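# Free the trapped arm, then ease the window onto its sill

## Task

One arm is pinned beneath a window that has fallen. Get it loose and move the entire arm back onto its own side of the wall, ending at least a hand's width away from the wall. After that, lower the window slowly until it sits fully on its sill. The task fails if the window ever strikes anything hard. Anything that stays in place only because the robot is holding it does not count. The window counts as resting on its sill even if a hand is still touching it or is beneath it.

## Robot and tools

Robot: two arms, left_arm and right_arm, each with six joints and a gripper. The joint columns for each arm are waist, shoulder, elbow, forearm roll, wrist pitch and wrist roll. Stated ranges in radians: waist -2.618 to 2.618, shoulder 0.000 to 3.140, elbow -2.967 to 0.000, forearm roll -1.745 to 1.745, wrist pitch -1.220 to 1.220, wrist roll -2.094 to 2.094. The true end of each range can sit up to 0.013 rad either way from these values.

Scene frame: the origin lies on the table top midway between the arms. +z is up, +x reaches out over the table, and left_arm sits toward +y. The arm names do not match the left or right side of any picture. The fingers point along the gripper's +z axis and close along its y axis. The reported hand point is between the finger pads, roughly 5 mm behind the tips, and it can be somewhat off from the real point, more so at long reach.

Tool execute_actions, argument actions: a list that is empty or holds a single item. An empty list only reports the state. An item {"steps": N} with no rows is a wait that returns after N control steps (at most 300) counted since the previous result. An item {"rows": [...], "steps": N} is a motion of at most 15 steps; each step lasts 1/30 s and steps defaults to 15. Each row goes to one step; if rows run out, the last row is repeated. The optional boolean pictures chooses whether camera images come back (they do by default). A refused call moves nothing.

Each row is one list of 14 numbers, each in [-1, 1], covering both arms even if only one moves: left_arm's six joints then its opening, then right_arm's six joints then its opening. The joint numbers are offsets, not poses: they are measured from that arm's joint angles in the most recent result that printed them (before any such result in this scene, and for later calls within the same reply, from wherever the arm is when the action begins). They are not cumulative from the previous row. The scale is 1.0 = 2.217 rad. So a row of zeros pulls the arm back to those reference angles; it is not a hold or a wait. A call is refused if it would send a joint more than 0.013 rad outward beyond its range; a request past the real end is clipped there and the result prints "joint sent to its limit" (possibly about an earlier action). Missing that line does not prove there is more room.

The opening number is absolute, not an offset: +1 fully open, -1 closed. Closing fully takes about 1.0 s or more. Away from the extremes, the fingers go to where grip_measured would equal your number; to hold something, command about 0.04 below grip_measured for a firm grip, less for a lighter one. Each pad pushes up to about 20 N; a quick close can squeeze harder.

Motion limits: each joint target moves at most 3 rad/s and takes 0.6 s to reach that speed; joints of one arm are slowed so they finish together. Each step's target stays within 0.867 rad of the measured angle, and if a step would move the gripper more than 70 mm from where it is measured, the whole arm's target is scaled back. Between calls the arms keep heading for the last row's target until they have nearly stopped or a step is HELD; further travel then needs a new action. The simulation continues while you think.

Result lines: the state line gives, per arm, end_effector_position (metres) and end_effector_quat_wxyz in the scene frame. Joint positions lists each arm's six angles in radians plus the finger-pad gap in metres (0.070 m fully open). grip_measured is the opening on the command scale, with a fixed error of up to about 1 mm per gripper. Joint torques are total drive output, noisy, offset and not zero in free air. "joint command not followed" means the clearance check altered or blocked targets; HELD marks steps where the row was partly or wholly not sent. A TORQUE FAULT (contact torque at a joint's load limit: 20.2 N m for waist, shoulder and elbow, 7.04 N m for the three wrist joints) stops that arm for 10 s and skips the rest of the call. The three wrist motors manage only about 4 N m, so heavy contact or a held weight can make them yield. Holding loads heats motors: MOTOR HOT appears from 65 °C, and at 80 °C the arm drops everything and falls (OVER-TEMPERATURE FAULT).

Tool zoom_image: camera (cam_head_left, cam_head_right, cam_left_wrist or cam_right_wrist, all 504x504) and region [x0, y0, x1, y1] in pixels from the top-left, at most 504 by 504; it enlarges that camera's latest image. Head cameras are pinhole with radial distortion; wrist cameras are fisheye.

Tool finished_scene: argument scene, the current scene's number. It ends the scene for good and reports whether the goal was met; the next task then appears. Answering without a tool call ends everything.

Avoid: letting the window drop or land hard, arms striking or pressing each other, pushing hard against the wall or window, hasty gripper closes, and leaving the window held up only by the robot at the end. Move in small steps and check the images.

Each tool is called after "Call:" by a JSON object that holds its "op" and its "data", one argument or row to a line.

## Session

I'll start by looking at the current state.

Call:
{"op": "execute_actions", "data": {
  "actions": []
}}

Scene clock: 0.00 s of 4375.00 s.
left_arm: end_effector_position=(+0.3142, +0.3522, +0.1799) grip_measured=+0.99 end_effector_quat_wxyz=(+0.341, -0.061, +0.938, +0.017) | right_arm: end_effector_position=(+0.4460, -0.0368, +0.2567) grip_measured=+1.00 end_effector_quat_wxyz=(+0.681, -0.262, +0.657, +0.189)
Joint positions: left_arm=[-0.007  1.023 -0.712 -0.009  0.649 -0.003  0.069] | right_arm=[ 0.643  1.74  -0.984 -0.063 -0.67  -0.06   0.07 ]
Joint torques (N m, as the arm reports them, + toward a larger angle): no reading

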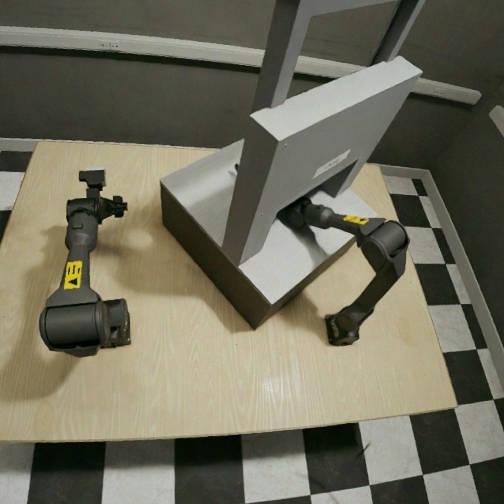

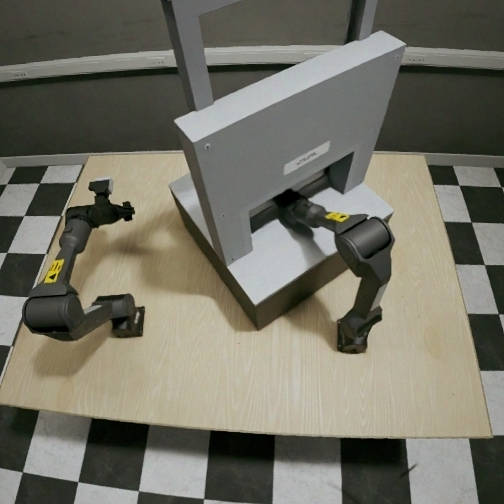

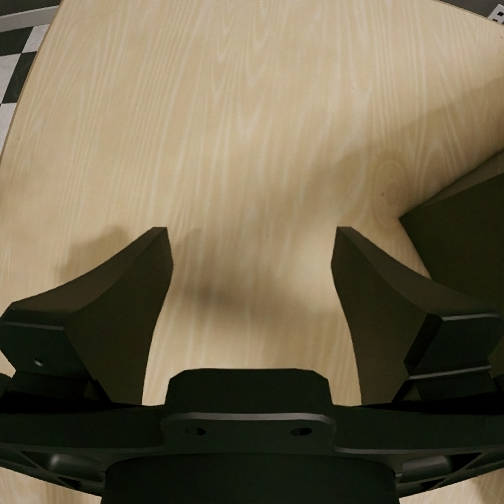

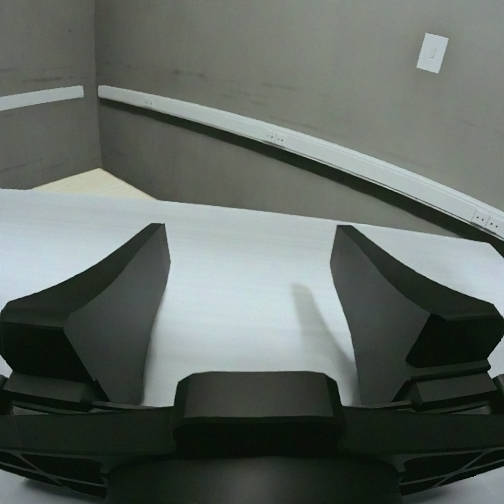

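Call:
{"op": "zoom_image", "data": {
  "camera": "cam_head_left",
  "region": [150, 0, 450, 300]
}}

Call:
{"op": "zoom_image", "data": {
  "camera": "cam_head_right",
  "region": [130, 0, 430, 300]
}}

Region (150, 0, 450, 300) of cam_head_left's 504x504 image, scaled by 1.680, with more detail than that image has.

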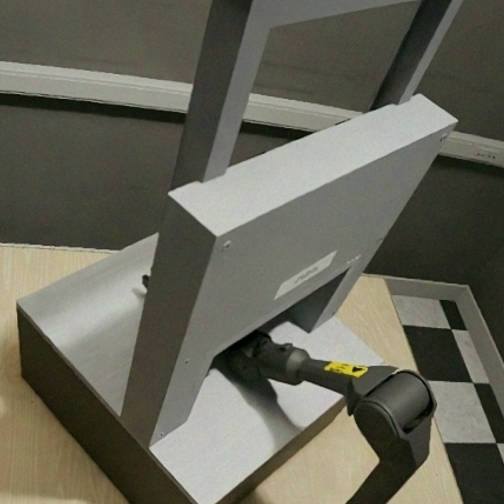

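Region (130, 0, 430, 300) of cam_head_right's 504x504 image, scaled by 1.680, with more detail than that image has.

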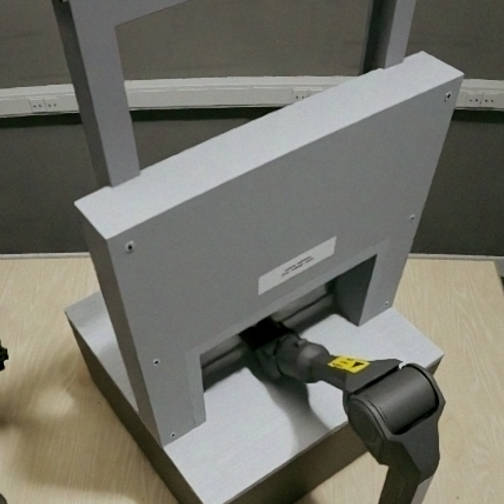

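Call:
{"op": "zoom_image", "data": {
  "camera": "cam_head_right",
  "region": [230, 130, 380, 280]
}}

Call:
{"op": "zoom_image", "data": {
  "camera": "cam_head_left",
  "region": [200, 130, 380, 310]
}}

Region (230, 130, 380, 280) of cam_head_right's 504x504 image, scaled by 3.360, with more detail than that image has.

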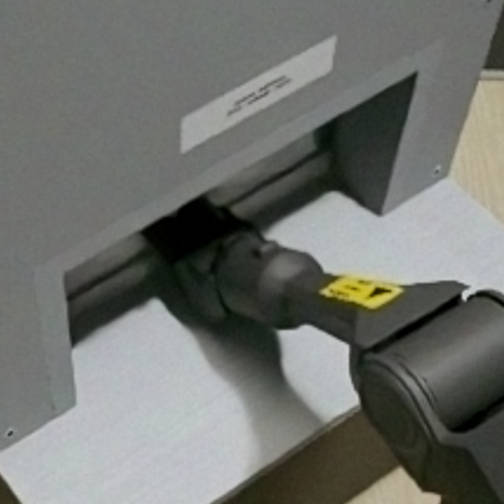

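Region (200, 130, 380, 310) of cam_head_left's 504x504 image, scaled by 2.800, with more detail than that image has.

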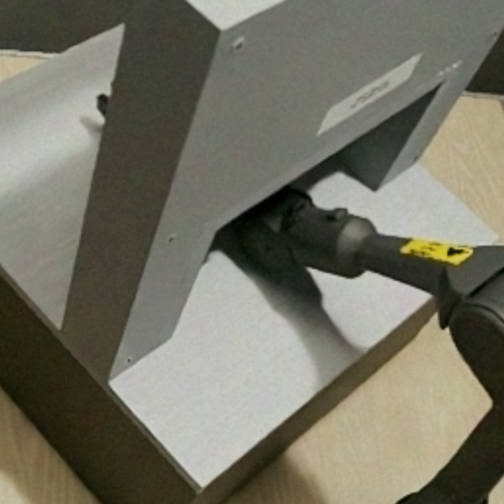

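Call:
{"op": "execute_actions", "data": {
  "actions": [
    {"rows": [[-0.2675, 0, 0, 0, -0.236, 0, 1, 0, 0, 0, 0, 0, 0, 1]], "steps": 15}
  ],
  "pictures": false
}}

Call:
{"op": "execute_actions", "data": {
  "actions": [
    {"steps": 20}
  ]
}}

Scene clock: 41.80 s of 4375.00 s.
left_arm: end_effector_position=(+0.3531, +0.2131, +0.2477) grip_measured=+0.99 end_effector_quat_wxyz=(+0.512, +0.134, +0.844, -0.088) | right_arm: end_effector_position=(+0.4460, -0.0368, +0.2569) grip_measured=+1.00 end_effector_quat_wxyz=(+0.682, -0.262, +0.657, +0.189)
Joint positions: left_arm=[-0.454  1.023 -0.712 -0.009  0.254 -0.003  0.069] | right_arm=[ 0.643  1.74  -0.984 -0.063 -0.67  -0.059  0.07 ]
Joint torques (N m, as the arm reports them, + toward a larger angle): left_arm=[ 0.67 -1.61 -4.3   0.06 -0.83 -0.08] | right_arm=[ -0.13 -17.81  -7.5    0.42  -1.67   0.2 ]
Steps of this call (steps 1 to 90: nothing new was sent; then 38.30 s passed at rest; steps 91 to 105: all 15 steps of this action). Readings (joint positions):
91: left_arm=[-0.007 1.023 -0.712 -0.009 0.649 -0.003] | right_arm=[0.643 1.740 -0.984 -0.063 -0.670 -0.059]
92: left_arm=[-0.013 1.023 -0.712 -0.009 0.644 -0.003] | right_arm=[0.643 1.740 -0.984 -0.063 -0.670 -0.059]
94: left_arm=[-0.044 1.023 -0.712 -0.009 0.616 -0.003] | right_arm=[0.643 1.740 -0.984 -0.063 -0.670 -0.059]
98: left_arm=[-0.174 1.023 -0.712 -0.009 0.502 -0.003] | right_arm=[0.643 1.740 -0.984 -0.063 -0.670 -0.059]
105: the state above

Scene clock: 42.47 s of 4375.00 s.
left_arm: end_effector_position=(+0.3447, +0.1636, +0.2737) grip_measured=+0.99 end_effector_quat_wxyz=(+0.556, +0.186, +0.798, -0.137) | right_arm: end_effector_position=(+0.4460, -0.0368, +0.2569) grip_measured=+1.00 end_effector_quat_wxyz=(+0.682, -0.262, +0.657, +0.189)
Joint positions: left_arm=[-0.6    1.023 -0.712 -0.009  0.126 -0.003  0.069] | right_arm=[ 0.643  1.74  -0.984 -0.063 -0.67  -0.059  0.07 ]
Joint torques (N m, as the arm reports them, + toward a larger angle): left_arm=[ 1.34 -1.6  -4.49  0.08 -0.83 -0.07] | right_arm=[ -0.12 -17.19  -7.52   0.39  -1.65   0.14]
Steps of this call (steps 1 to 20: the robot went on to your last target). Readings (joint positions):
1: left_arm=[-0.492 1.023 -0.712 -0.009 0.221 -0.003] | right_arm=[0.643 1.740 -0.984 -0.063 -0.670 -0.059]
2: left_arm=[-0.525 1.023 -0.712 -0.009 0.192 -0.003] | right_arm=[0.643 1.740 -0.984 -0.063 -0.670 -0.059]
4: left_arm=[-0.572 1.023 -0.712 -0.009 0.150 -0.003] | right_arm=[0.643 1.740 -0.984 -0.063 -0.670 -0.059]
8: left_arm=[-0.601 1.023 -0.712 -0.009 0.125 -0.003] | right_arm=[0.643 1.740 -0.984 -0.063 -0.670 -0.059]
20: the state above

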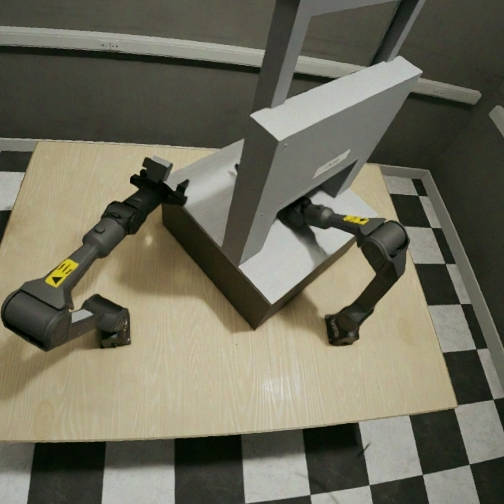

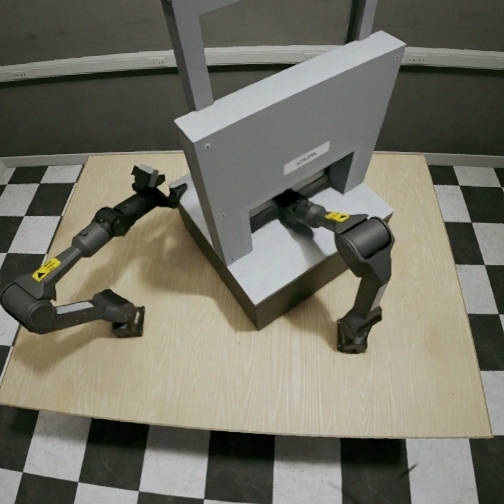

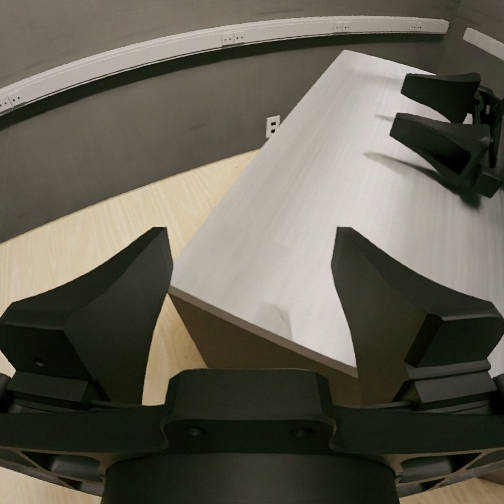

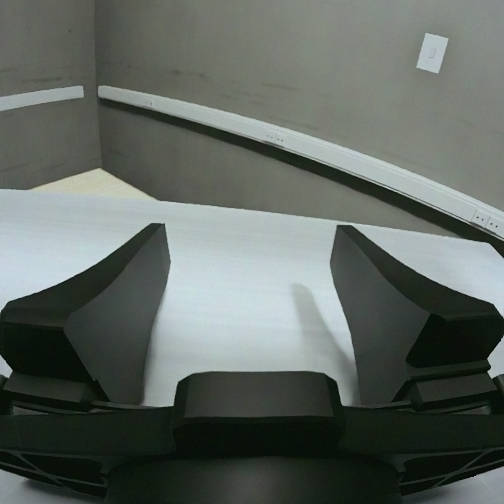

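Call:
{"op": "execute_actions", "data": {
  "actions": [
    {"rows": [[0.2129, 0.3559, -0.3126, -0.7045, 0, 0.71, 1, 0, 0, 0, 0, 0, 0, 1]], "steps": 15}
  ],
  "pictures": false
}}

Call:
{"op": "execute_actions", "data": {
  "actions": [
    {"steps": 25}
  ],
  "pictures": false
}}

Scene clock: 93.47 s of 4375.00 s.
left_arm: end_effector_position=(+0.4686, +0.2001, +0.2801) grip_measured=+0.99 end_effector_quat_wxyz=(+0.553, +0.113, +0.820, -0.096) | right_arm: end_effector_position=(+0.4460, -0.0368, +0.2568) grip_measured=+1.00 end_effector_quat_wxyz=(+0.682, -0.262, +0.657, +0.189)
Joint positions: left_arm=[-0.368  1.41  -1.052 -0.547  0.126  0.535  0.069] | right_arm=[ 0.643  1.74  -0.984 -0.063 -0.67  -0.06   0.07 ]
Joint torques (N m, as the arm reports them, + toward a larger angle): left_arm=[ 1.31 -3.58 -4.51 -0.38 -0.81  0.21] | right_arm=[ -0.09 -16.07  -7.41   0.28  -1.55   0.09]
Steps of this call (steps 1 to 15: the robot went on to your last target; steps 16 to 90: nothing new was sent; then 47.50 s passed at rest; steps 91 to 105: all 15 steps of this action). Readings (joint positions):
91: left_arm=[-0.599 1.023 -0.712 -0.010 0.126 -0.002] | right_arm=[0.643 1.740 -0.984 -0.063 -0.670 -0.060]
92: left_arm=[-0.596 1.029 -0.716 -0.015 0.126 0.003] | right_arm=[0.643 1.740 -0.984 -0.063 -0.670 -0.060]
94: left_arm=[-0.579 1.056 -0.741 -0.046 0.126 0.034] | right_arm=[0.643 1.740 -0.984 -0.063 -0.670 -0.060]
98: left_arm=[-0.510 1.172 -0.843 -0.176 0.126 0.164] | right_arm=[0.643 1.740 -0.984 -0.063 -0.670 -0.060]
105: the state above

Scene clock: 94.30 s of 4375.00 s.
left_arm: end_effector_position=(+0.5973, +0.2925, +0.2607) grip_measured=+0.99 end_effector_quat_wxyz=(+0.584, +0.036, +0.809, -0.051) | right_arm: end_effector_position=(+0.4460, -0.0368, +0.2568) grip_measured=+1.00 end_effector_quat_wxyz=(+0.682, -0.262, +0.657, +0.189)
Joint positions: left_arm=[-0.128  1.812 -1.405 -1.571  0.127  1.571  0.069] | right_arm=[ 0.643  1.74  -0.984 -0.063 -0.67  -0.06   0.07 ]
Joint torques (N m, as the arm reports them, + toward a larger angle): left_arm=[ 1.03 -5.63 -4.7   0.15  0.01 -0.19] | right_arm=[ -0.1  -16.58  -7.36   0.28  -1.54   0.18]
Steps of this call (steps 1 to 25: the robot went on to your last target). Readings (joint positions):
1: left_arm=[-0.351 1.439 -1.077 -0.607 0.126 0.595] | right_arm=[0.643 1.740 -0.984 -0.063 -0.670 -0.060]
2: left_arm=[-0.334 1.467 -1.102 -0.669 0.126 0.657] | right_arm=[0.643 1.740 -0.984 -0.063 -0.670 -0.060]
4: left_arm=[-0.303 1.519 -1.147 -0.798 0.126 0.786] | right_arm=[0.643 1.740 -0.984 -0.063 -0.670 -0.060]
8: left_arm=[-0.244 1.618 -1.234 -1.060 0.126 1.053] | right_arm=[0.643 1.740 -0.984 -0.063 -0.670 -0.060]
25: the state above

Call:
{"op": "execute_actions", "data": {
  "actions": [
    {"rows": [[0, 0, 0, 0, 0.439, 0, 1, 0, 0, 0, 0, 0, 0, 1]], "steps": 15}
  ],
  "pictures": false
}}

Call:
{"op": "execute_actions", "data": {
  "actions": [
    {"steps": 20}
  ]
}}

Scene clock: 96.40 s of 4375.00 s.
left_arm: end_effector_position=(+0.5548, +0.1842, +0.2750) grip_measured=+0.99 end_effector_quat_wxyz=(+0.554, +0.189, +0.767, -0.262) | right_arm: end_effector_position=(+0.4460, -0.0368, +0.2568) grip_measured=+1.00 end_effector_quat_wxyz=(+0.682, -0.262, +0.657, +0.189)
Joint positions: left_arm=[-0.128  1.812 -1.405 -1.571  0.661  1.571  0.069] | right_arm=[ 0.643  1.74  -0.984 -0.063 -0.67  -0.059  0.07 ]
Joint torques (N m, as the arm reports them, + toward a larger angle): left_arm=[ 0.6  -5.86 -4.52 -0.32  0.08 -0.18] | right_arm=[ -0.15 -17.25  -7.4    0.28  -1.54   0.2 ]
Steps of this call (steps 1 to 30: the robot went on to your last target; steps 31 to 48: nothing new was sent; steps 49 to 63: all 15 steps of this action). Readings (joint positions):
49: left_arm=[-0.128 1.812 -1.405 -1.571 0.127 1.571] | right_arm=[0.643 1.740 -0.984 -0.063 -0.670 -0.059]
50: left_arm=[-0.128 1.812 -1.405 -1.571 0.132 1.571] | right_arm=[0.643 1.740 -0.984 -0.063 -0.670 -0.059]
52: left_arm=[-0.128 1.812 -1.405 -1.571 0.163 1.571] | right_arm=[0.643 1.740 -0.984 -0.063 -0.670 -0.059]
56: left_arm=[-0.128 1.812 -1.405 -1.571 0.294 1.571] | right_arm=[0.643 1.740 -0.984 -0.063 -0.670 -0.059]
63: the state above

Scene clock: 97.07 s of 4375.00 s.
left_arm: end_effector_position=(+0.4844, +0.1226, +0.2984) grip_measured=+0.99 end_effector_quat_wxyz=(+0.500, +0.305, +0.692, -0.423) | right_arm: end_effector_position=(+0.4460, -0.0368, +0.2568) grip_measured=+1.00 end_effector_quat_wxyz=(+0.682, -0.262, +0.657, +0.189)
Joint positions: left_arm=[-0.128  1.812 -1.405 -1.571  1.099  1.571  0.069] | right_arm=[ 0.643  1.74  -0.984 -0.063 -0.67  -0.059  0.07 ]
Joint torques (N m, as the arm reports them, + toward a larger angle): left_arm=[ 0.96 -5.33 -4.32 -0.75  0.13 -0.04] | right_arm=[ -0.13 -17.14  -7.41   0.28  -1.54   0.14]
Steps of this call (steps 1 to 20: the robot went on to your last target). Readings (joint positions):
1: left_arm=[-0.128 1.812 -1.405 -1.571 0.714 1.571] | right_arm=[0.643 1.740 -0.984 -0.063 -0.670 -0.059]
2: left_arm=[-0.128 1.812 -1.405 -1.571 0.767 1.571] | right_arm=[0.643 1.740 -0.984 -0.063 -0.670 -0.059]
4: left_arm=[-0.128 1.812 -1.405 -1.571 0.874 1.571] | right_arm=[0.643 1.740 -0.984 -0.063 -0.670 -0.059]
8: left_arm=[-0.128 1.812 -1.405 -1.571 1.031 1.571] | right_arm=[0.643 1.740 -0.984 -0.063 -0.670 -0.059]
20: the state above

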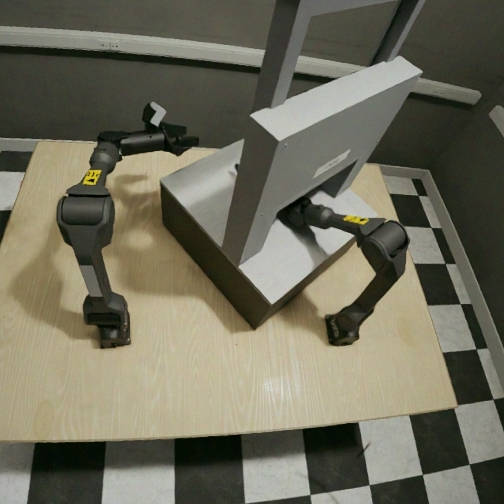

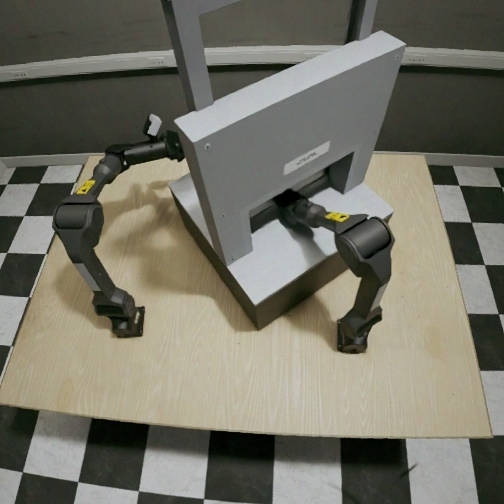

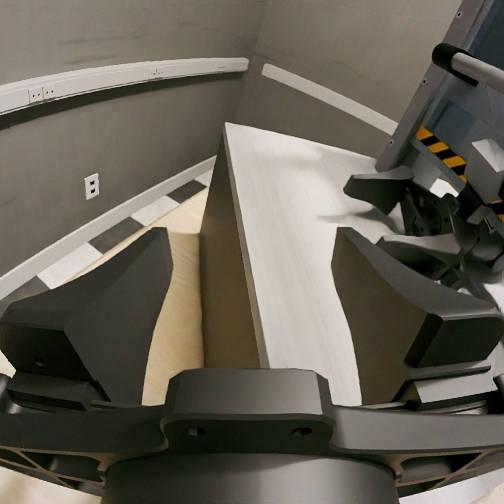

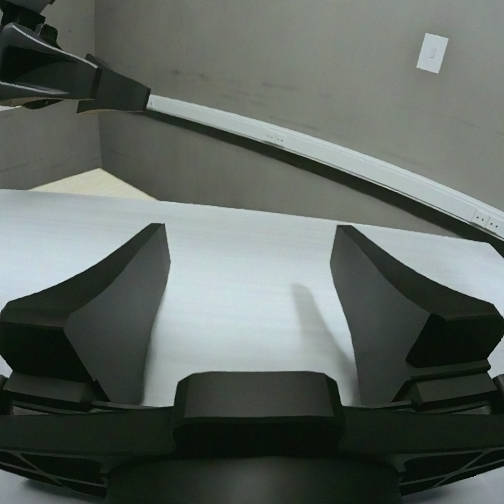

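Call:
{"op": "zoom_image", "data": {
  "camera": "cam_left_wrist",
  "region": [304, 0, 504, 300]
}}

Region (304, 0, 504, 300) of cam_left_wrist's 504x504 image, scaled by 1.680, with more detail than that image has.

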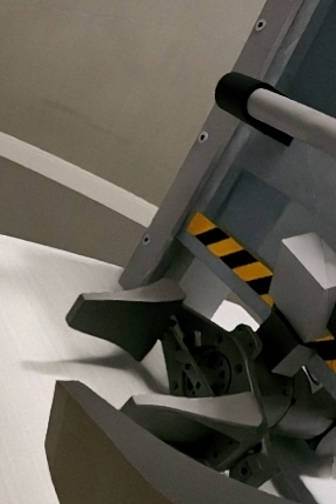

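Call:
{"op": "execute_actions", "data": {
  "actions": [
    {"rows": [[-0.0902, 0.1818, -0.3496, 0, 0.0456, 0, 1, 0, 0, 0, 0, 0, 0, 1]], "steps": 15}
  ],
  "pictures": false
}}

Call:
{"op": "execute_actions", "data": {
  "actions": [
    {"steps": 20}
  ]
}}

Scene clock: 158.47 s of 4375.00 s.
left_arm: end_effector_position=(+0.5183, +0.0439, +0.3517) grip_measured=+0.99 end_effector_quat_wxyz=(+0.544, +0.423, +0.575, -0.441) | right_arm: end_effector_position=(+0.4460, -0.0368, +0.2568) grip_measured=+1.00 end_effector_quat_wxyz=(+0.682, -0.262, +0.657, +0.189)
Joint positions: left_arm=[-0.273  2.103 -1.965 -1.571  1.172  1.571  0.069] | right_arm=[ 0.643  1.74  -0.984 -0.063 -0.67  -0.06   0.07 ]
Joint torques (N m, as the arm reports them, + toward a larger angle): left_arm=[ 0.97 -6.47 -3.51 -1.01  0.02  0.04] | right_arm=[ -0.15 -16.74  -7.36   0.28  -1.55   0.09]
Steps of this call (steps 1 to 15: the robot went on to your last target; steps 16 to 90: nothing new was sent; then 57.90 s passed at rest; steps 91 to 105: all 15 steps of this action). Readings (joint positions):
91: left_arm=[-0.128 1.812 -1.405 -1.571 1.100 1.571] | right_arm=[0.643 1.740 -0.984 -0.063 -0.670 -0.060]
92: left_arm=[-0.128 1.816 -1.411 -1.571 1.101 1.571] | right_arm=[0.643 1.740 -0.984 -0.063 -0.670 -0.060]
94: left_arm=[-0.135 1.832 -1.442 -1.571 1.105 1.571] | right_arm=[0.643 1.740 -0.984 -0.063 -0.670 -0.060]
98: left_arm=[-0.169 1.899 -1.572 -1.571 1.121 1.571] | right_arm=[0.643 1.740 -0.984 -0.063 -0.670 -0.060]
105: the state above

Scene clock: 159.13 s of 4375.00 s.
left_arm: end_effector_position=(+0.5173, +0.0122, +0.3647) grip_measured=+0.99 end_effector_quat_wxyz=(+0.557, +0.464, +0.525, -0.446) | right_arm: end_effector_position=(+0.4460, -0.0368, +0.2568) grip_measured=+1.00 end_effector_quat_wxyz=(+0.682, -0.262, +0.657, +0.189)
Joint positions: left_arm=[-0.328  2.215 -2.18  -1.571  1.2    1.571  0.069] | right_arm=[ 0.643  1.74  -0.984 -0.063 -0.67  -0.06   0.07 ]
Joint torques (N m, as the arm reports them, + toward a larger angle): left_arm=[ 1.55 -7.34 -3.4  -0.84 -0.13 -0.11] | right_arm=[ -0.13 -16.73  -7.35   0.28  -1.54   0.16]
Steps of this call (steps 1 to 20: the robot went on to your last target). Readings (joint positions):
1: left_arm=[-0.285 2.127 -2.011 -1.571 1.178 1.571] | right_arm=[0.643 1.740 -0.984 -0.063 -0.670 -0.060]
2: left_arm=[-0.295 2.148 -2.051 -1.571 1.183 1.571] | right_arm=[0.643 1.740 -0.984 -0.063 -0.670 -0.060]
4: left_arm=[-0.312 2.182 -2.115 -1.571 1.192 1.571] | right_arm=[0.643 1.740 -0.984 -0.063 -0.670 -0.060]
8: left_arm=[-0.328 2.214 -2.178 -1.571 1.200 1.571] | right_arm=[0.643 1.740 -0.984 -0.063 -0.670 -0.060]
20: the state above

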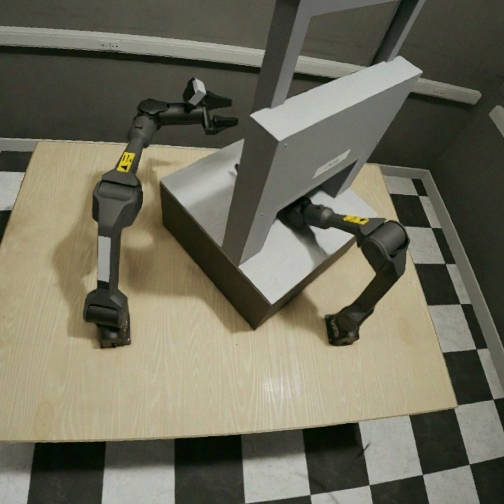

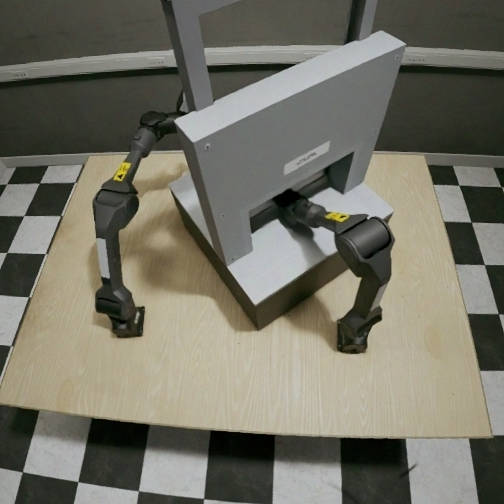

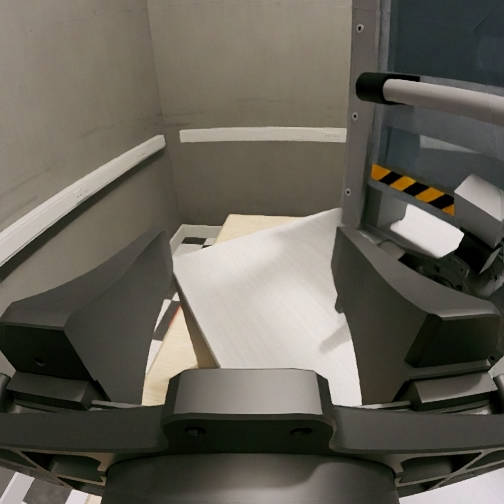

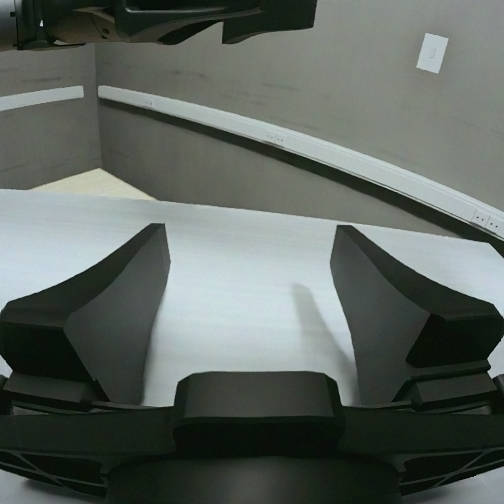

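Call:
{"op": "execute_actions", "data": {
  "actions": [
    {"rows": [[-0.0857, -0.1755, 0.2594, 0, -0.1308, 0, -1, 0, 0, 0, 0, 0, 0, 1]], "steps": 15}
  ],
  "pictures": false
}}

Call:
{"op": "execute_actions", "data": {
  "actions": [
    {"steps": 25}
  ]
}}

Scene clock: 277.57 s of 4375.00 s.
left_arm: end_effector_position=(+0.4443, -0.0276, +0.3618) grip_measured=-0.01 end_effector_quat_wxyz=(+0.523, +0.421, +0.595, -0.442) | right_arm: end_effector_position=(+0.4460, -0.0368, +0.2568) grip_measured=+1.00 end_effector_quat_wxyz=(+0.682, -0.262, +0.657, +0.189)
Joint positions: left_arm=[-0.492  1.881 -1.688 -1.571  0.953  1.571  0.035] | right_arm=[ 0.643  1.74  -0.984 -0.063 -0.67  -0.059  0.07 ]
Joint torques (N m, as the arm reports them, + toward a larger angle): left_arm=[ 1.19 -5.77 -5.1  -0.67 -0.09 -0.15] | right_arm=[ -0.12 -16.74  -7.38   0.28  -1.54   0.2 ]
Steps of this call (steps 1 to 15: the robot went on to your last target; steps 16 to 90: nothing new was sent; then 114.93 s passed at rest; steps 91 to 105: all 15 steps of this action). Readings (joint positions):
91: left_arm=[-0.328 2.214 -2.178 -1.571 1.200 1.571] | right_arm=[0.643 1.740 -0.984 -0.063 -0.670 -0.059]
92: left_arm=[-0.329 2.210 -2.172 -1.571 1.196 1.571] | right_arm=[0.643 1.740 -0.984 -0.063 -0.670 -0.059]
94: left_arm=[-0.338 2.189 -2.141 -1.571 1.180 1.571] | right_arm=[0.643 1.740 -0.984 -0.063 -0.670 -0.059]
98: left_arm=[-0.382 2.102 -2.012 -1.571 1.115 1.571] | right_arm=[0.643 1.740 -0.984 -0.063 -0.670 -0.059]
105: the state above

Scene clock: 278.40 s of 4375.00 s.
left_arm: end_effector_position=(+0.4302, -0.0302, +0.3565) grip_measured=-1.00 end_effector_quat_wxyz=(+0.516, +0.414, +0.608, -0.439) | right_arm: end_effector_position=(+0.4460, -0.0368, +0.2568) grip_measured=+1.00 end_effector_quat_wxyz=(+0.682, -0.262, +0.657, +0.189)
Joint positions: left_arm=[-0.518  1.826 -1.605 -1.571  0.91   1.571  0.   ] | right_arm=[ 0.643  1.74  -0.984 -0.063 -0.67  -0.059  0.07 ]
Joint torques (N m, as the arm reports them, + toward a larger angle): left_arm=[ 1.3  -4.91 -4.74 -0.93  0.05  0.03] | right_arm=[ -0.11 -16.75  -7.38   0.27  -1.54   0.12]
Steps of this call (steps 1 to 25: the robot went on to your last target). Readings (joint positions):
1: left_arm=[-0.501 1.863 -1.660 -1.571 0.939 1.571] | right_arm=[0.643 1.740 -0.984 -0.063 -0.670 -0.059]
2: left_arm=[-0.508 1.848 -1.638 -1.571 0.928 1.571] | right_arm=[0.643 1.740 -0.984 -0.063 -0.670 -0.059]
4: left_arm=[-0.517 1.829 -1.610 -1.571 0.913 1.571] | right_arm=[0.643 1.740 -0.984 -0.063 -0.670 -0.059]
8: left_arm=[-0.519 1.825 -1.604 -1.571 0.910 1.571] | right_arm=[0.643 1.740 -0.984 -0.063 -0.670 -0.059]
25: the state above

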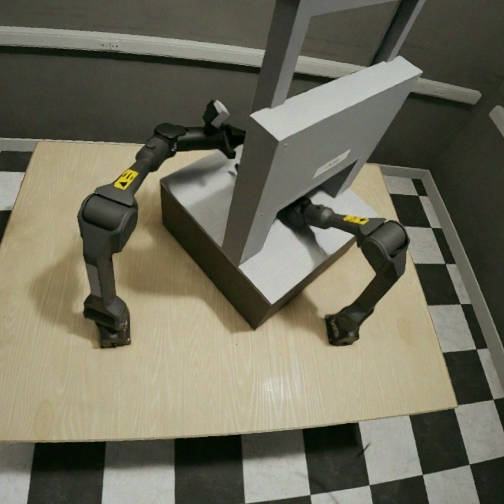

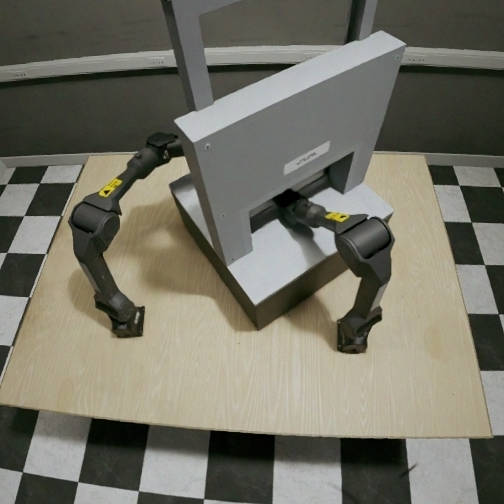

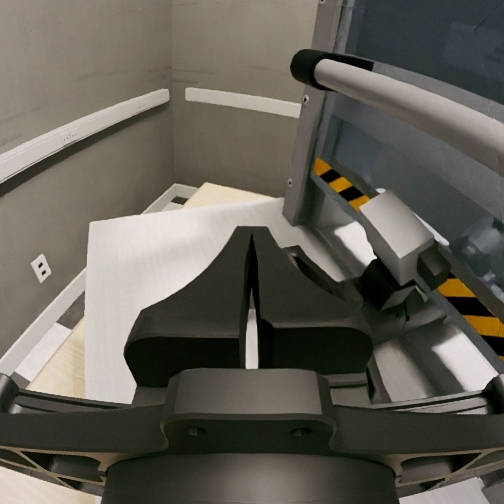

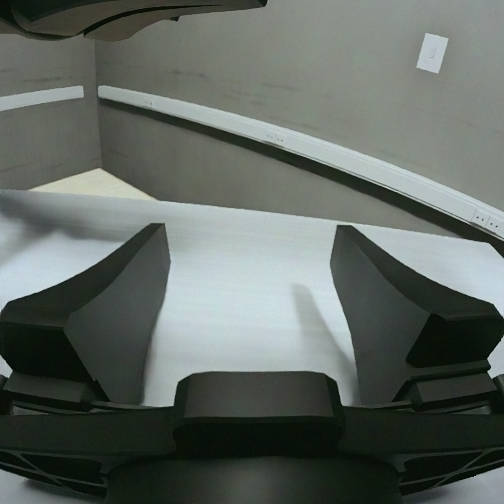

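Call:
{"op": "execute_actions", "data": {
  "actions": [
    {"rows": [[-0.0144, -0.1367, 0.1376, 0, -0.0902, 0, -1, 0, 0, 0, 0, 0, 0, 1]], "steps": 15}
  ],
  "pictures": false
}}

Call:
{"op": "execute_actions", "data": {
  "actions": [
    {"steps": 12}
  ],
  "pictures": false
}}

Scene clock: 384.60 s of 4375.00 s.
left_arm: end_effector_position=(+0.3835, +0.0068, +0.3722) grip_measured=-1.00 end_effector_quat_wxyz=(+0.549, +0.371, +0.643, -0.385) | right_arm: end_effector_position=(+0.4460, -0.0368, +0.2568) grip_measured=+1.00 end_effector_quat_wxyz=(+0.682, -0.262, +0.657, +0.189)
Joint positions: left_arm=[-0.55   1.521 -1.298 -1.571  0.709  1.571  0.   ] | right_arm=[ 0.643  1.74  -0.984 -0.063 -0.67  -0.06   0.07 ]
Joint torques (N m, as the arm reports them, + toward a larger angle): left_arm=[ 0.63 -2.76 -4.78 -0.64 -0.02  0.  ] | right_arm=[ -0.1  -16.74  -7.4    0.28  -1.54   0.1 ]
Steps of this call (steps 1 to 15: the robot went on to your last target; steps 16 to 90: nothing new was sent; then 102.70 s passed at rest; steps 91 to 105: all 15 steps of this action). Readings (joint positions):
91: left_arm=[-0.518 1.826 -1.604 -1.571 0.910 1.571] | right_arm=[0.643 1.740 -0.984 -0.063 -0.670 -0.060]
92: left_arm=[-0.518 1.821 -1.599 -1.571 0.906 1.571] | right_arm=[0.643 1.740 -0.984 -0.063 -0.670 -0.060]
94: left_arm=[-0.520 1.791 -1.568 -1.571 0.886 1.571] | right_arm=[0.643 1.740 -0.984 -0.063 -0.670 -0.060]
98: left_arm=[-0.535 1.661 -1.438 -1.571 0.801 1.571] | right_arm=[0.643 1.740 -0.984 -0.063 -0.670 -0.060]
105: the state above

Scene clock: 385.00 s of 4375.00 s.
left_arm: end_effector_position=(+0.3840, +0.0065, +0.3718) grip_measured=-1.00 end_effector_quat_wxyz=(+0.548, +0.371, +0.643, -0.385) | right_arm: end_effector_position=(+0.4460, -0.0368, +0.2568) grip_measured=+1.00 end_effector_quat_wxyz=(+0.682, -0.262, +0.657, +0.189)
Joint positions: left_arm=[-0.55   1.523 -1.299 -1.571  0.71   1.571  0.   ] | right_arm=[ 0.643  1.74  -0.984 -0.063 -0.67  -0.06   0.07 ]
Joint torques (N m, as the arm reports them, + toward a larger angle): left_arm=[ 0.6  -3.56 -4.93 -0.5   0.02 -0.08] | right_arm=[ -0.14 -16.77  -7.41   0.28  -1.54   0.14]
Steps of this call (steps 1 to 12: the robot went on to your last target). Readings (joint positions):
1: left_arm=[-0.550 1.521 -1.298 -1.571 0.709 1.571] | right_arm=[0.643 1.740 -0.984 -0.063 -0.670 -0.060]
2: left_arm=[-0.550 1.522 -1.298 -1.571 0.709 1.571] | right_arm=[0.643 1.740 -0.984 -0.063 -0.670 -0.060]
4: left_arm=[-0.550 1.523 -1.299 -1.571 0.710 1.571] | right_arm=[0.643 1.740 -0.984 -0.063 -0.670 -0.060]
8: left_arm=[-0.550 1.523 -1.299 -1.571 0.710 1.571] | right_arm=[0.643 1.740 -0.984 -0.063 -0.670 -0.060]
12: the state above

Call:
{"op": "execute_actions", "data": {
  "actions": [
    {"rows": [[-0.0857, 0, 0, 0, 0, 0, -1, 0, 0, 0, 0, 0, 0, 1]], "steps": 15}
  ],
  "pictures": false
}}

Call:
{"op": "execute_actions", "data": {
  "actions": [
    {"steps": 12}
  ]
}}

Scene clock: 388.17 s of 4375.00 s.
left_arm: end_effector_position=(+0.3250, -0.0507, +0.3678) grip_measured=-1.00 end_effector_quat_wxyz=(+0.510, +0.426, +0.612, -0.428) | right_arm: end_effector_position=(+0.4460, -0.0368, +0.2602) grip_measured=+1.00 end_effector_quat_wxyz=(+0.684, -0.261, +0.654, +0.190)
Joint positions: left_arm=[-0.732  1.528 -1.297 -1.567  0.698  1.571  0.   ] | right_arm=[ 0.643  1.737 -0.987 -0.063 -0.672 -0.059  0.07 ]
Joint torques (N m, as the arm reports them, + toward a larger angle): left_arm=[-6.09 -8.22 -7.65 -1.5   2.75 -0.01] | right_arm=[ -0.29 -13.05  -4.78   0.26  -1.     0.2 ]
Steps of this call (steps 1 to 15: the robot went on to your last target; steps 16 to 80: nothing new was sent; steps 81 to 95: all 15 steps of this action). Readings (joint positions):
81: left_arm=[-0.551 1.523 -1.300 -1.571 0.710 1.571] | right_arm=[0.643 1.740 -0.984 -0.063 -0.670 -0.059]
82: left_arm=[-0.557 1.523 -1.300 -1.571 0.710 1.571] | right_arm=[0.643 1.740 -0.984 -0.063 -0.670 -0.059]
84: left_arm=[-0.587 1.523 -1.300 -1.571 0.710 1.571] | right_arm=[0.643 1.740 -0.984 -0.063 -0.670 -0.059]
88: left_arm=[-0.701 1.523 -1.300 -1.571 0.711 1.571] | right_arm=[0.643 1.740 -0.984 -0.063 -0.670 -0.059]
95: the state above

Scene clock: 388.57 s of 4375.00 s.
left_arm: end_effector_position=(+0.3251, -0.0507, +0.3688) grip_measured=-1.00 end_effector_quat_wxyz=(+0.513, +0.425, +0.612, -0.426) | right_arm: end_effector_position=(+0.4459, -0.0368, +0.2596) grip_measured=+1.00 end_effector_quat_wxyz=(+0.684, -0.261, +0.654, +0.190)
Joint positions: left_arm=[-0.735  1.525 -1.297 -1.567  0.69   1.573  0.   ] | right_arm=[ 0.643  1.737 -0.986 -0.063 -0.671 -0.059  0.07 ]
Joint torques (N m, as the arm reports them, + toward a larger angle): left_arm=[ -7.76 -10.05  -9.81  -2.69   2.75  -0.23] | right_arm=[-0.11 -9.55 -2.92  0.23 -0.61  0.16]
Steps of this call (steps 1 to 12: the robot went on to your last target). Readings (joint positions):
1: left_arm=[-0.732 1.528 -1.297 -1.567 0.698 1.571] | right_arm=[0.643 1.737 -0.987 -0.063 -0.672 -0.059]
2: left_arm=[-0.732 1.528 -1.297 -1.567 0.698 1.571] | right_arm=[0.643 1.737 -0.987 -0.063 -0.672 -0.059]
4: left_arm=[-0.733 1.527 -1.297 -1.567 0.697 1.571] | right_arm=[0.643 1.737 -0.987 -0.063 -0.671 -0.059]
8: left_arm=[-0.734 1.526 -1.297 -1.567 0.692 1.572] | right_arm=[0.643 1.737 -0.987 -0.063 -0.671 -0.059]
12: the state above

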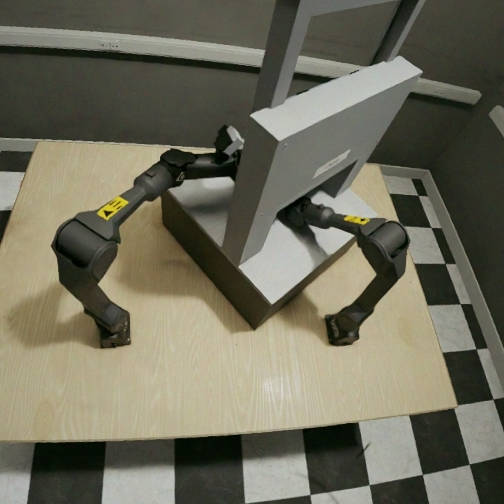

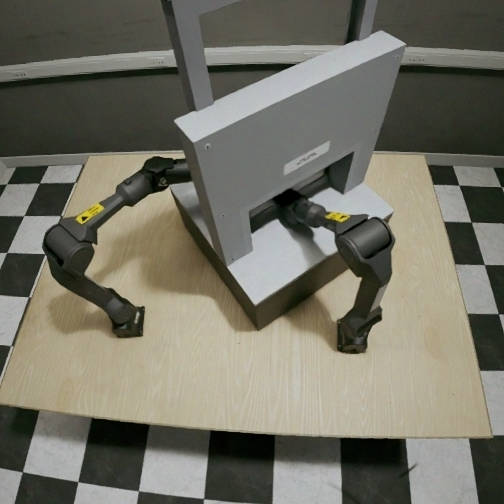

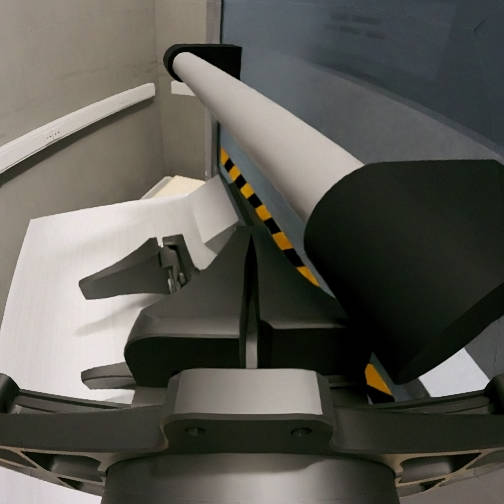

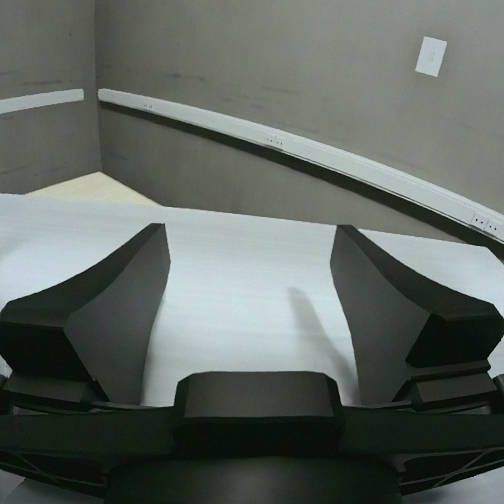

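Call:
{"op": "execute_actions", "data": {
  "actions": [
    {"rows": [[0.0113, 0.0005, 0.0235, -0.0018, 0.009, -0.0009, -1, 0, 0, 0, 0, 0, 0, 1]], "steps": 15}
  ],
  "pictures": false
}}

Call:
{"op": "execute_actions", "data": {
  "actions": [
    {"steps": 10}
  ],
  "pictures": false
}}

Scene clock: 407.50 s of 4375.00 s.
left_arm: end_effector_position=(+0.3242, -0.0450, +0.3492) grip_measured=-1.00 end_effector_quat_wxyz=(+0.492, +0.422, +0.627, -0.432) | right_arm: end_effector_position=(+0.4459, -0.0368, +0.2556) grip_measured=+1.00 end_effector_quat_wxyz=(+0.681, -0.262, +0.657, +0.189)
Joint positions: left_arm=[-0.715  1.523 -1.245 -1.571  0.718  1.57   0.   ] | right_arm=[ 0.643  1.741 -0.983 -0.063 -0.67  -0.06   0.07 ]
Joint torques (N m, as the arm reports them, + toward a larger angle): left_arm=[ 0.77 -3.32 -3.46 -0.17  0.32  0.15] | right_arm=[ -0.11 -17.16  -8.7    0.02  -1.57   0.09]
Steps of this call (steps 1 to 30: the robot went on to your last target; steps 31 to 90: nothing new was sent; then 15.43 s passed at rest; steps 91 to 105: all 15 steps of this action). Readings (joint positions):
91: left_arm=[-0.737 1.523 -1.299 -1.571 0.682 1.571] | right_arm=[0.643 1.739 -0.984 -0.063 -0.670 -0.060]
92: left_arm=[-0.736 1.523 -1.296 -1.574 0.681 1.570] | right_arm=[0.643 1.738 -0.984 -0.063 -0.670 -0.060]
94: left_arm=[-0.728 1.520 -1.275 -1.587 0.696 1.564] | right_arm=[0.643 1.738 -0.984 -0.063 -0.670 -0.060]
98: left_arm=[-0.716 1.518 -1.255 -1.588 0.717 1.563] | right_arm=[0.643 1.742 -0.981 -0.063 -0.669 -0.060]
105: the state above

Scene clock: 407.83 s of 4375.00 s.
left_arm: end_effector_position=(+0.3273, -0.0439, +0.3469) grip_measured=-1.00 end_effector_quat_wxyz=(+0.493, +0.420, +0.630, -0.428) | right_arm: end_effector_position=(+0.4461, -0.0367, +0.2587) grip_measured=+1.00 end_effector_quat_wxyz=(+0.683, -0.261, +0.655, +0.190)
Joint positions: left_arm=[-0.711  1.526 -1.243 -1.569  0.712  1.571  0.   ] | right_arm=[ 0.643  1.738 -0.986 -0.063 -0.671 -0.06   0.07 ]
Joint torques (N m, as the arm reports them, + toward a larger angle): left_arm=[ 1.07 -3.68 -4.58 -0.76 -0.11  0.04] | right_arm=[ -0.13 -18.07  -8.2    0.01  -1.68   0.13]
Steps of this call (steps 1 to 10: the robot went on to your last target). Readings (joint positions):
1: left_arm=[-0.715 1.524 -1.244 -1.570 0.718 1.571] | right_arm=[0.643 1.740 -0.983 -0.063 -0.670 -0.060]
2: left_arm=[-0.715 1.524 -1.244 -1.570 0.718 1.571] | right_arm=[0.643 1.740 -0.984 -0.063 -0.670 -0.060]
4: left_arm=[-0.714 1.525 -1.243 -1.569 0.717 1.571] | right_arm=[0.643 1.739 -0.985 -0.063 -0.671 -0.060]
8: left_arm=[-0.712 1.526 -1.243 -1.569 0.713 1.571] | right_arm=[0.643 1.738 -0.986 -0.063 -0.671 -0.060]
10: the state above

Call:
{"op": "execute_actions", "data": {
  "actions": [
    {"rows": [[-0.0401, 0, 0, 0, 0, 0, -1, 0, 0, 0, 0, 0, 0, 1]], "steps": 15}
  ],
  "pictures": false
}}

Call:
{"op": "execute_actions", "data": {
  "actions": [
    {"steps": 8}
  ]
}}

Scene clock: 412.23 s of 4375.00 s.
left_arm: end_effector_position=(+0.3293, -0.0566, +0.3436) grip_measured=-1.00 end_effector_quat_wxyz=(+0.508, +0.408, +0.645, -0.400) | right_arm: end_effector_position=(+0.4459, -0.0369, +0.2593) grip_measured=+1.00 end_effector_quat_wxyz=(+0.684, -0.261, +0.655, +0.190)
Joint positions: left_arm=[-0.791  1.526 -1.245 -1.57   0.561  1.571  0.   ] | right_arm=[ 0.643  1.737 -0.986 -0.063 -0.672 -0.059  0.07 ]
Joint torques (N m, as the arm reports them, + toward a larger angle): left_arm=[-8.7  -4.03 -2.55 -0.22  2.79 -0.07] | right_arm=[ -0.04 -16.78  -6.19  -0.01  -1.42   0.2 ]
Steps of this call (steps 1 to 15: the robot went on to your last target; steps 16 to 90: nothing new was sent; then 0.90 s passed at rest; steps 91 to 105: all 15 steps of this action). Readings (joint positions):
91: left_arm=[-0.710 1.527 -1.245 -1.571 0.710 1.571] | right_arm=[0.643 1.737 -0.987 -0.063 -0.671 -0.059]
92: left_arm=[-0.715 1.527 -1.245 -1.571 0.710 1.571] | right_arm=[0.643 1.737 -0.987 -0.063 -0.672 -0.059]
94: left_arm=[-0.733 1.528 -1.246 -1.572 0.691 1.571] | right_arm=[0.643 1.737 -0.987 -0.063 -0.672 -0.059]
98: left_arm=[-0.791 1.527 -1.245 -1.571 0.562 1.571] | right_arm=[0.643 1.737 -0.986 -0.063 -0.672 -0.059]
105: the state above

Scene clock: 412.50 s of 4375.00 s.
left_arm: end_effector_position=(+0.3294, -0.0566, +0.3433) grip_measured=-1.00 end_effector_quat_wxyz=(+0.508, +0.408, +0.645, -0.400) | right_arm: end_effector_position=(+0.4459, -0.0369, +0.2589) grip_measured=+1.00 end_effector_quat_wxyz=(+0.683, -0.261, +0.655, +0.190)
Joint positions: left_arm=[-0.791  1.526 -1.244 -1.57   0.56   1.571  0.   ] | right_arm=[ 0.643  1.737 -0.986 -0.063 -0.671 -0.059  0.07 ]
Joint torques (N m, as the arm reports them, + toward a larger angle): left_arm=[-8.76 -3.99 -2.62 -0.13  2.72  0.01] | right_arm=[  0.01 -16.25  -6.54  -0.01  -1.37   0.17]
Steps of this call (steps 1 to 8: the robot went on to your last target). Readings (joint positions):
1: left_arm=[-0.791 1.526 -1.244 -1.570 0.561 1.571] | right_arm=[0.643 1.737 -0.986 -0.063 -0.672 -0.059]
2: left_arm=[-0.791 1.526 -1.244 -1.570 0.561 1.571] | right_arm=[0.643 1.737 -0.986 -0.063 -0.671 -0.059]
4: left_arm=[-0.791 1.526 -1.244 -1.570 0.561 1.571] | right_arm=[0.643 1.737 -0.986 -0.063 -0.671 -0.059]
8: the state above

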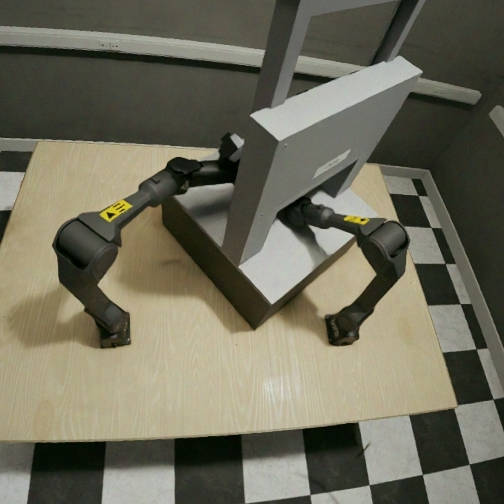

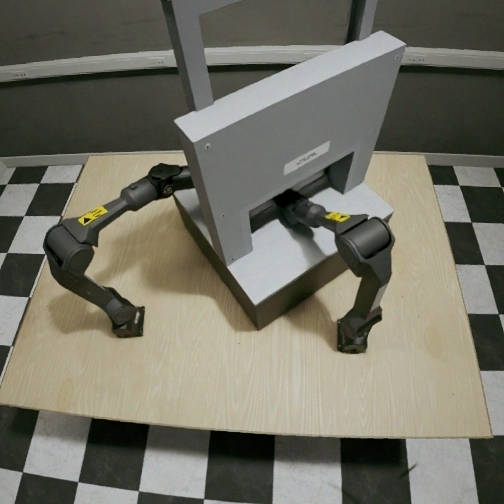

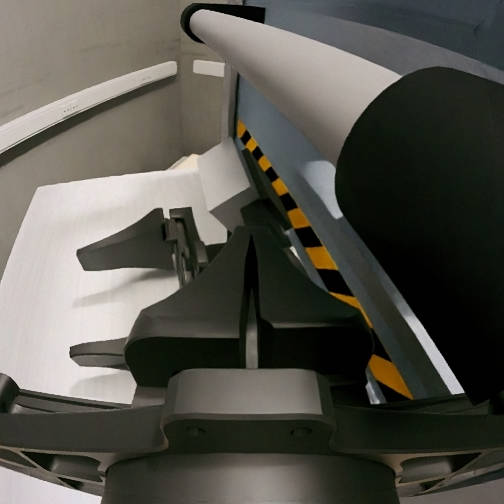

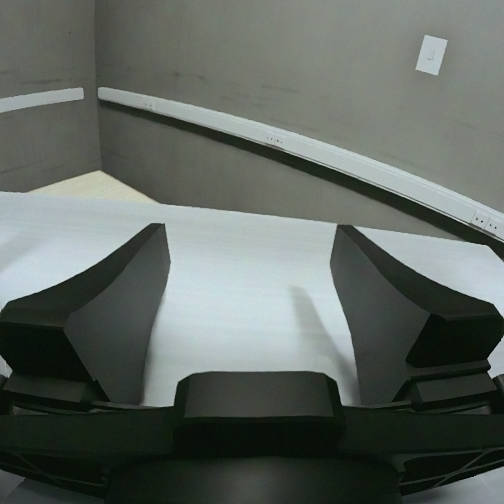

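Call:
{"op": "execute_actions", "data": {
  "actions": [
    {"rows": [[0.1281, 0.1015, -0.0893, -0.0767, 0.2391, 0.124, -1, 0, 0, 0, 0, 0, 0, 1]], "steps": 15}
  ],
  "pictures": false
}}

Call:
{"op": "execute_actions", "data": {
  "actions": [
    {"steps": 15}
  ],
  "pictures": false
}}

Scene clock: 499.47 s of 4375.00 s.
left_arm: end_effector_position=(+0.3781, -0.0267, +0.3694) grip_measured=-1.00 end_effector_quat_wxyz=(+0.540, +0.458, +0.520, -0.478) | right_arm: end_effector_position=(+0.4461, -0.0367, +0.2593) grip_measured=+1.00 end_effector_quat_wxyz=(+0.683, -0.261, +0.655, +0.190)
Joint positions: left_arm=[-0.513  1.747 -1.438 -1.736  1.088  1.841  0.   ] | right_arm=[ 0.643  1.738 -0.987 -0.063 -0.671 -0.06   0.07 ]
Joint torques (N m, as the arm reports them, + toward a larger angle): left_arm=[-0.01 -4.97 -4.5  -0.82  0.04 -0.1 ] | right_arm=[  0.57 -17.74  -7.45   0.01  -1.66   0.09]
Steps of this call (steps 1 to 15: the robot went on to your last target; steps 16 to 90: nothing new was sent; then 83.47 s passed at rest; steps 91 to 105: all 15 steps of this action). Readings (joint positions):
91: left_arm=[-0.791 1.527 -1.244 -1.569 0.560 1.572] | right_arm=[0.643 1.738 -0.986 -0.063 -0.671 -0.060]
92: left_arm=[-0.789 1.529 -1.246 -1.571 0.568 1.576] | right_arm=[0.643 1.738 -0.986 -0.063 -0.671 -0.060]
94: left_arm=[-0.773 1.549 -1.263 -1.586 0.626 1.598] | right_arm=[0.643 1.738 -0.986 -0.063 -0.671 -0.060]
98: left_arm=[-0.687 1.629 -1.329 -1.644 0.881 1.693] | right_arm=[0.643 1.738 -0.987 -0.063 -0.671 -0.060]
105: the state above

Scene clock: 499.97 s of 4375.00 s.
left_arm: end_effector_position=(+0.3808, -0.0252, +0.3697) grip_measured=-1.00 end_effector_quat_wxyz=(+0.542, +0.457, +0.519, -0.477) | right_arm: end_effector_position=(+0.4461, -0.0368, +0.2593) grip_measured=+1.00 end_effector_quat_wxyz=(+0.684, -0.261, +0.655, +0.190)
Joint positions: left_arm=[-0.508  1.751 -1.442 -1.74   1.091  1.846  0.   ] | right_arm=[ 0.643  1.738 -0.987 -0.063 -0.671 -0.06   0.07 ]
Joint torques (N m, as the arm reports them, + toward a larger angle): left_arm=[ 0.64 -5.51 -4.14 -0.84  0.05 -0.29] | right_arm=[  0.58 -18.29  -5.66   0.02  -1.72   0.14]
Steps of this call (steps 1 to 15: the robot went on to your last target). Readings (joint positions):
1: left_arm=[-0.508 1.751 -1.441 -1.739 1.093 1.846] | right_arm=[0.643 1.738 -0.987 -0.063 -0.671 -0.060]
2: left_arm=[-0.507 1.751 -1.442 -1.740 1.094 1.847] | right_arm=[0.643 1.738 -0.987 -0.063 -0.671 -0.060]
4: left_arm=[-0.508 1.751 -1.442 -1.740 1.093 1.847] | right_arm=[0.643 1.738 -0.987 -0.063 -0.671 -0.060]
8: left_arm=[-0.508 1.751 -1.442 -1.740 1.091 1.847] | right_arm=[0.643 1.738 -0.987 -0.063 -0.671 -0.060]
15: the state above
All arms were judged still, so your last target was given up. Only a new action makes them travel on or press farther. Fingers that are still opening or closing keep moving.


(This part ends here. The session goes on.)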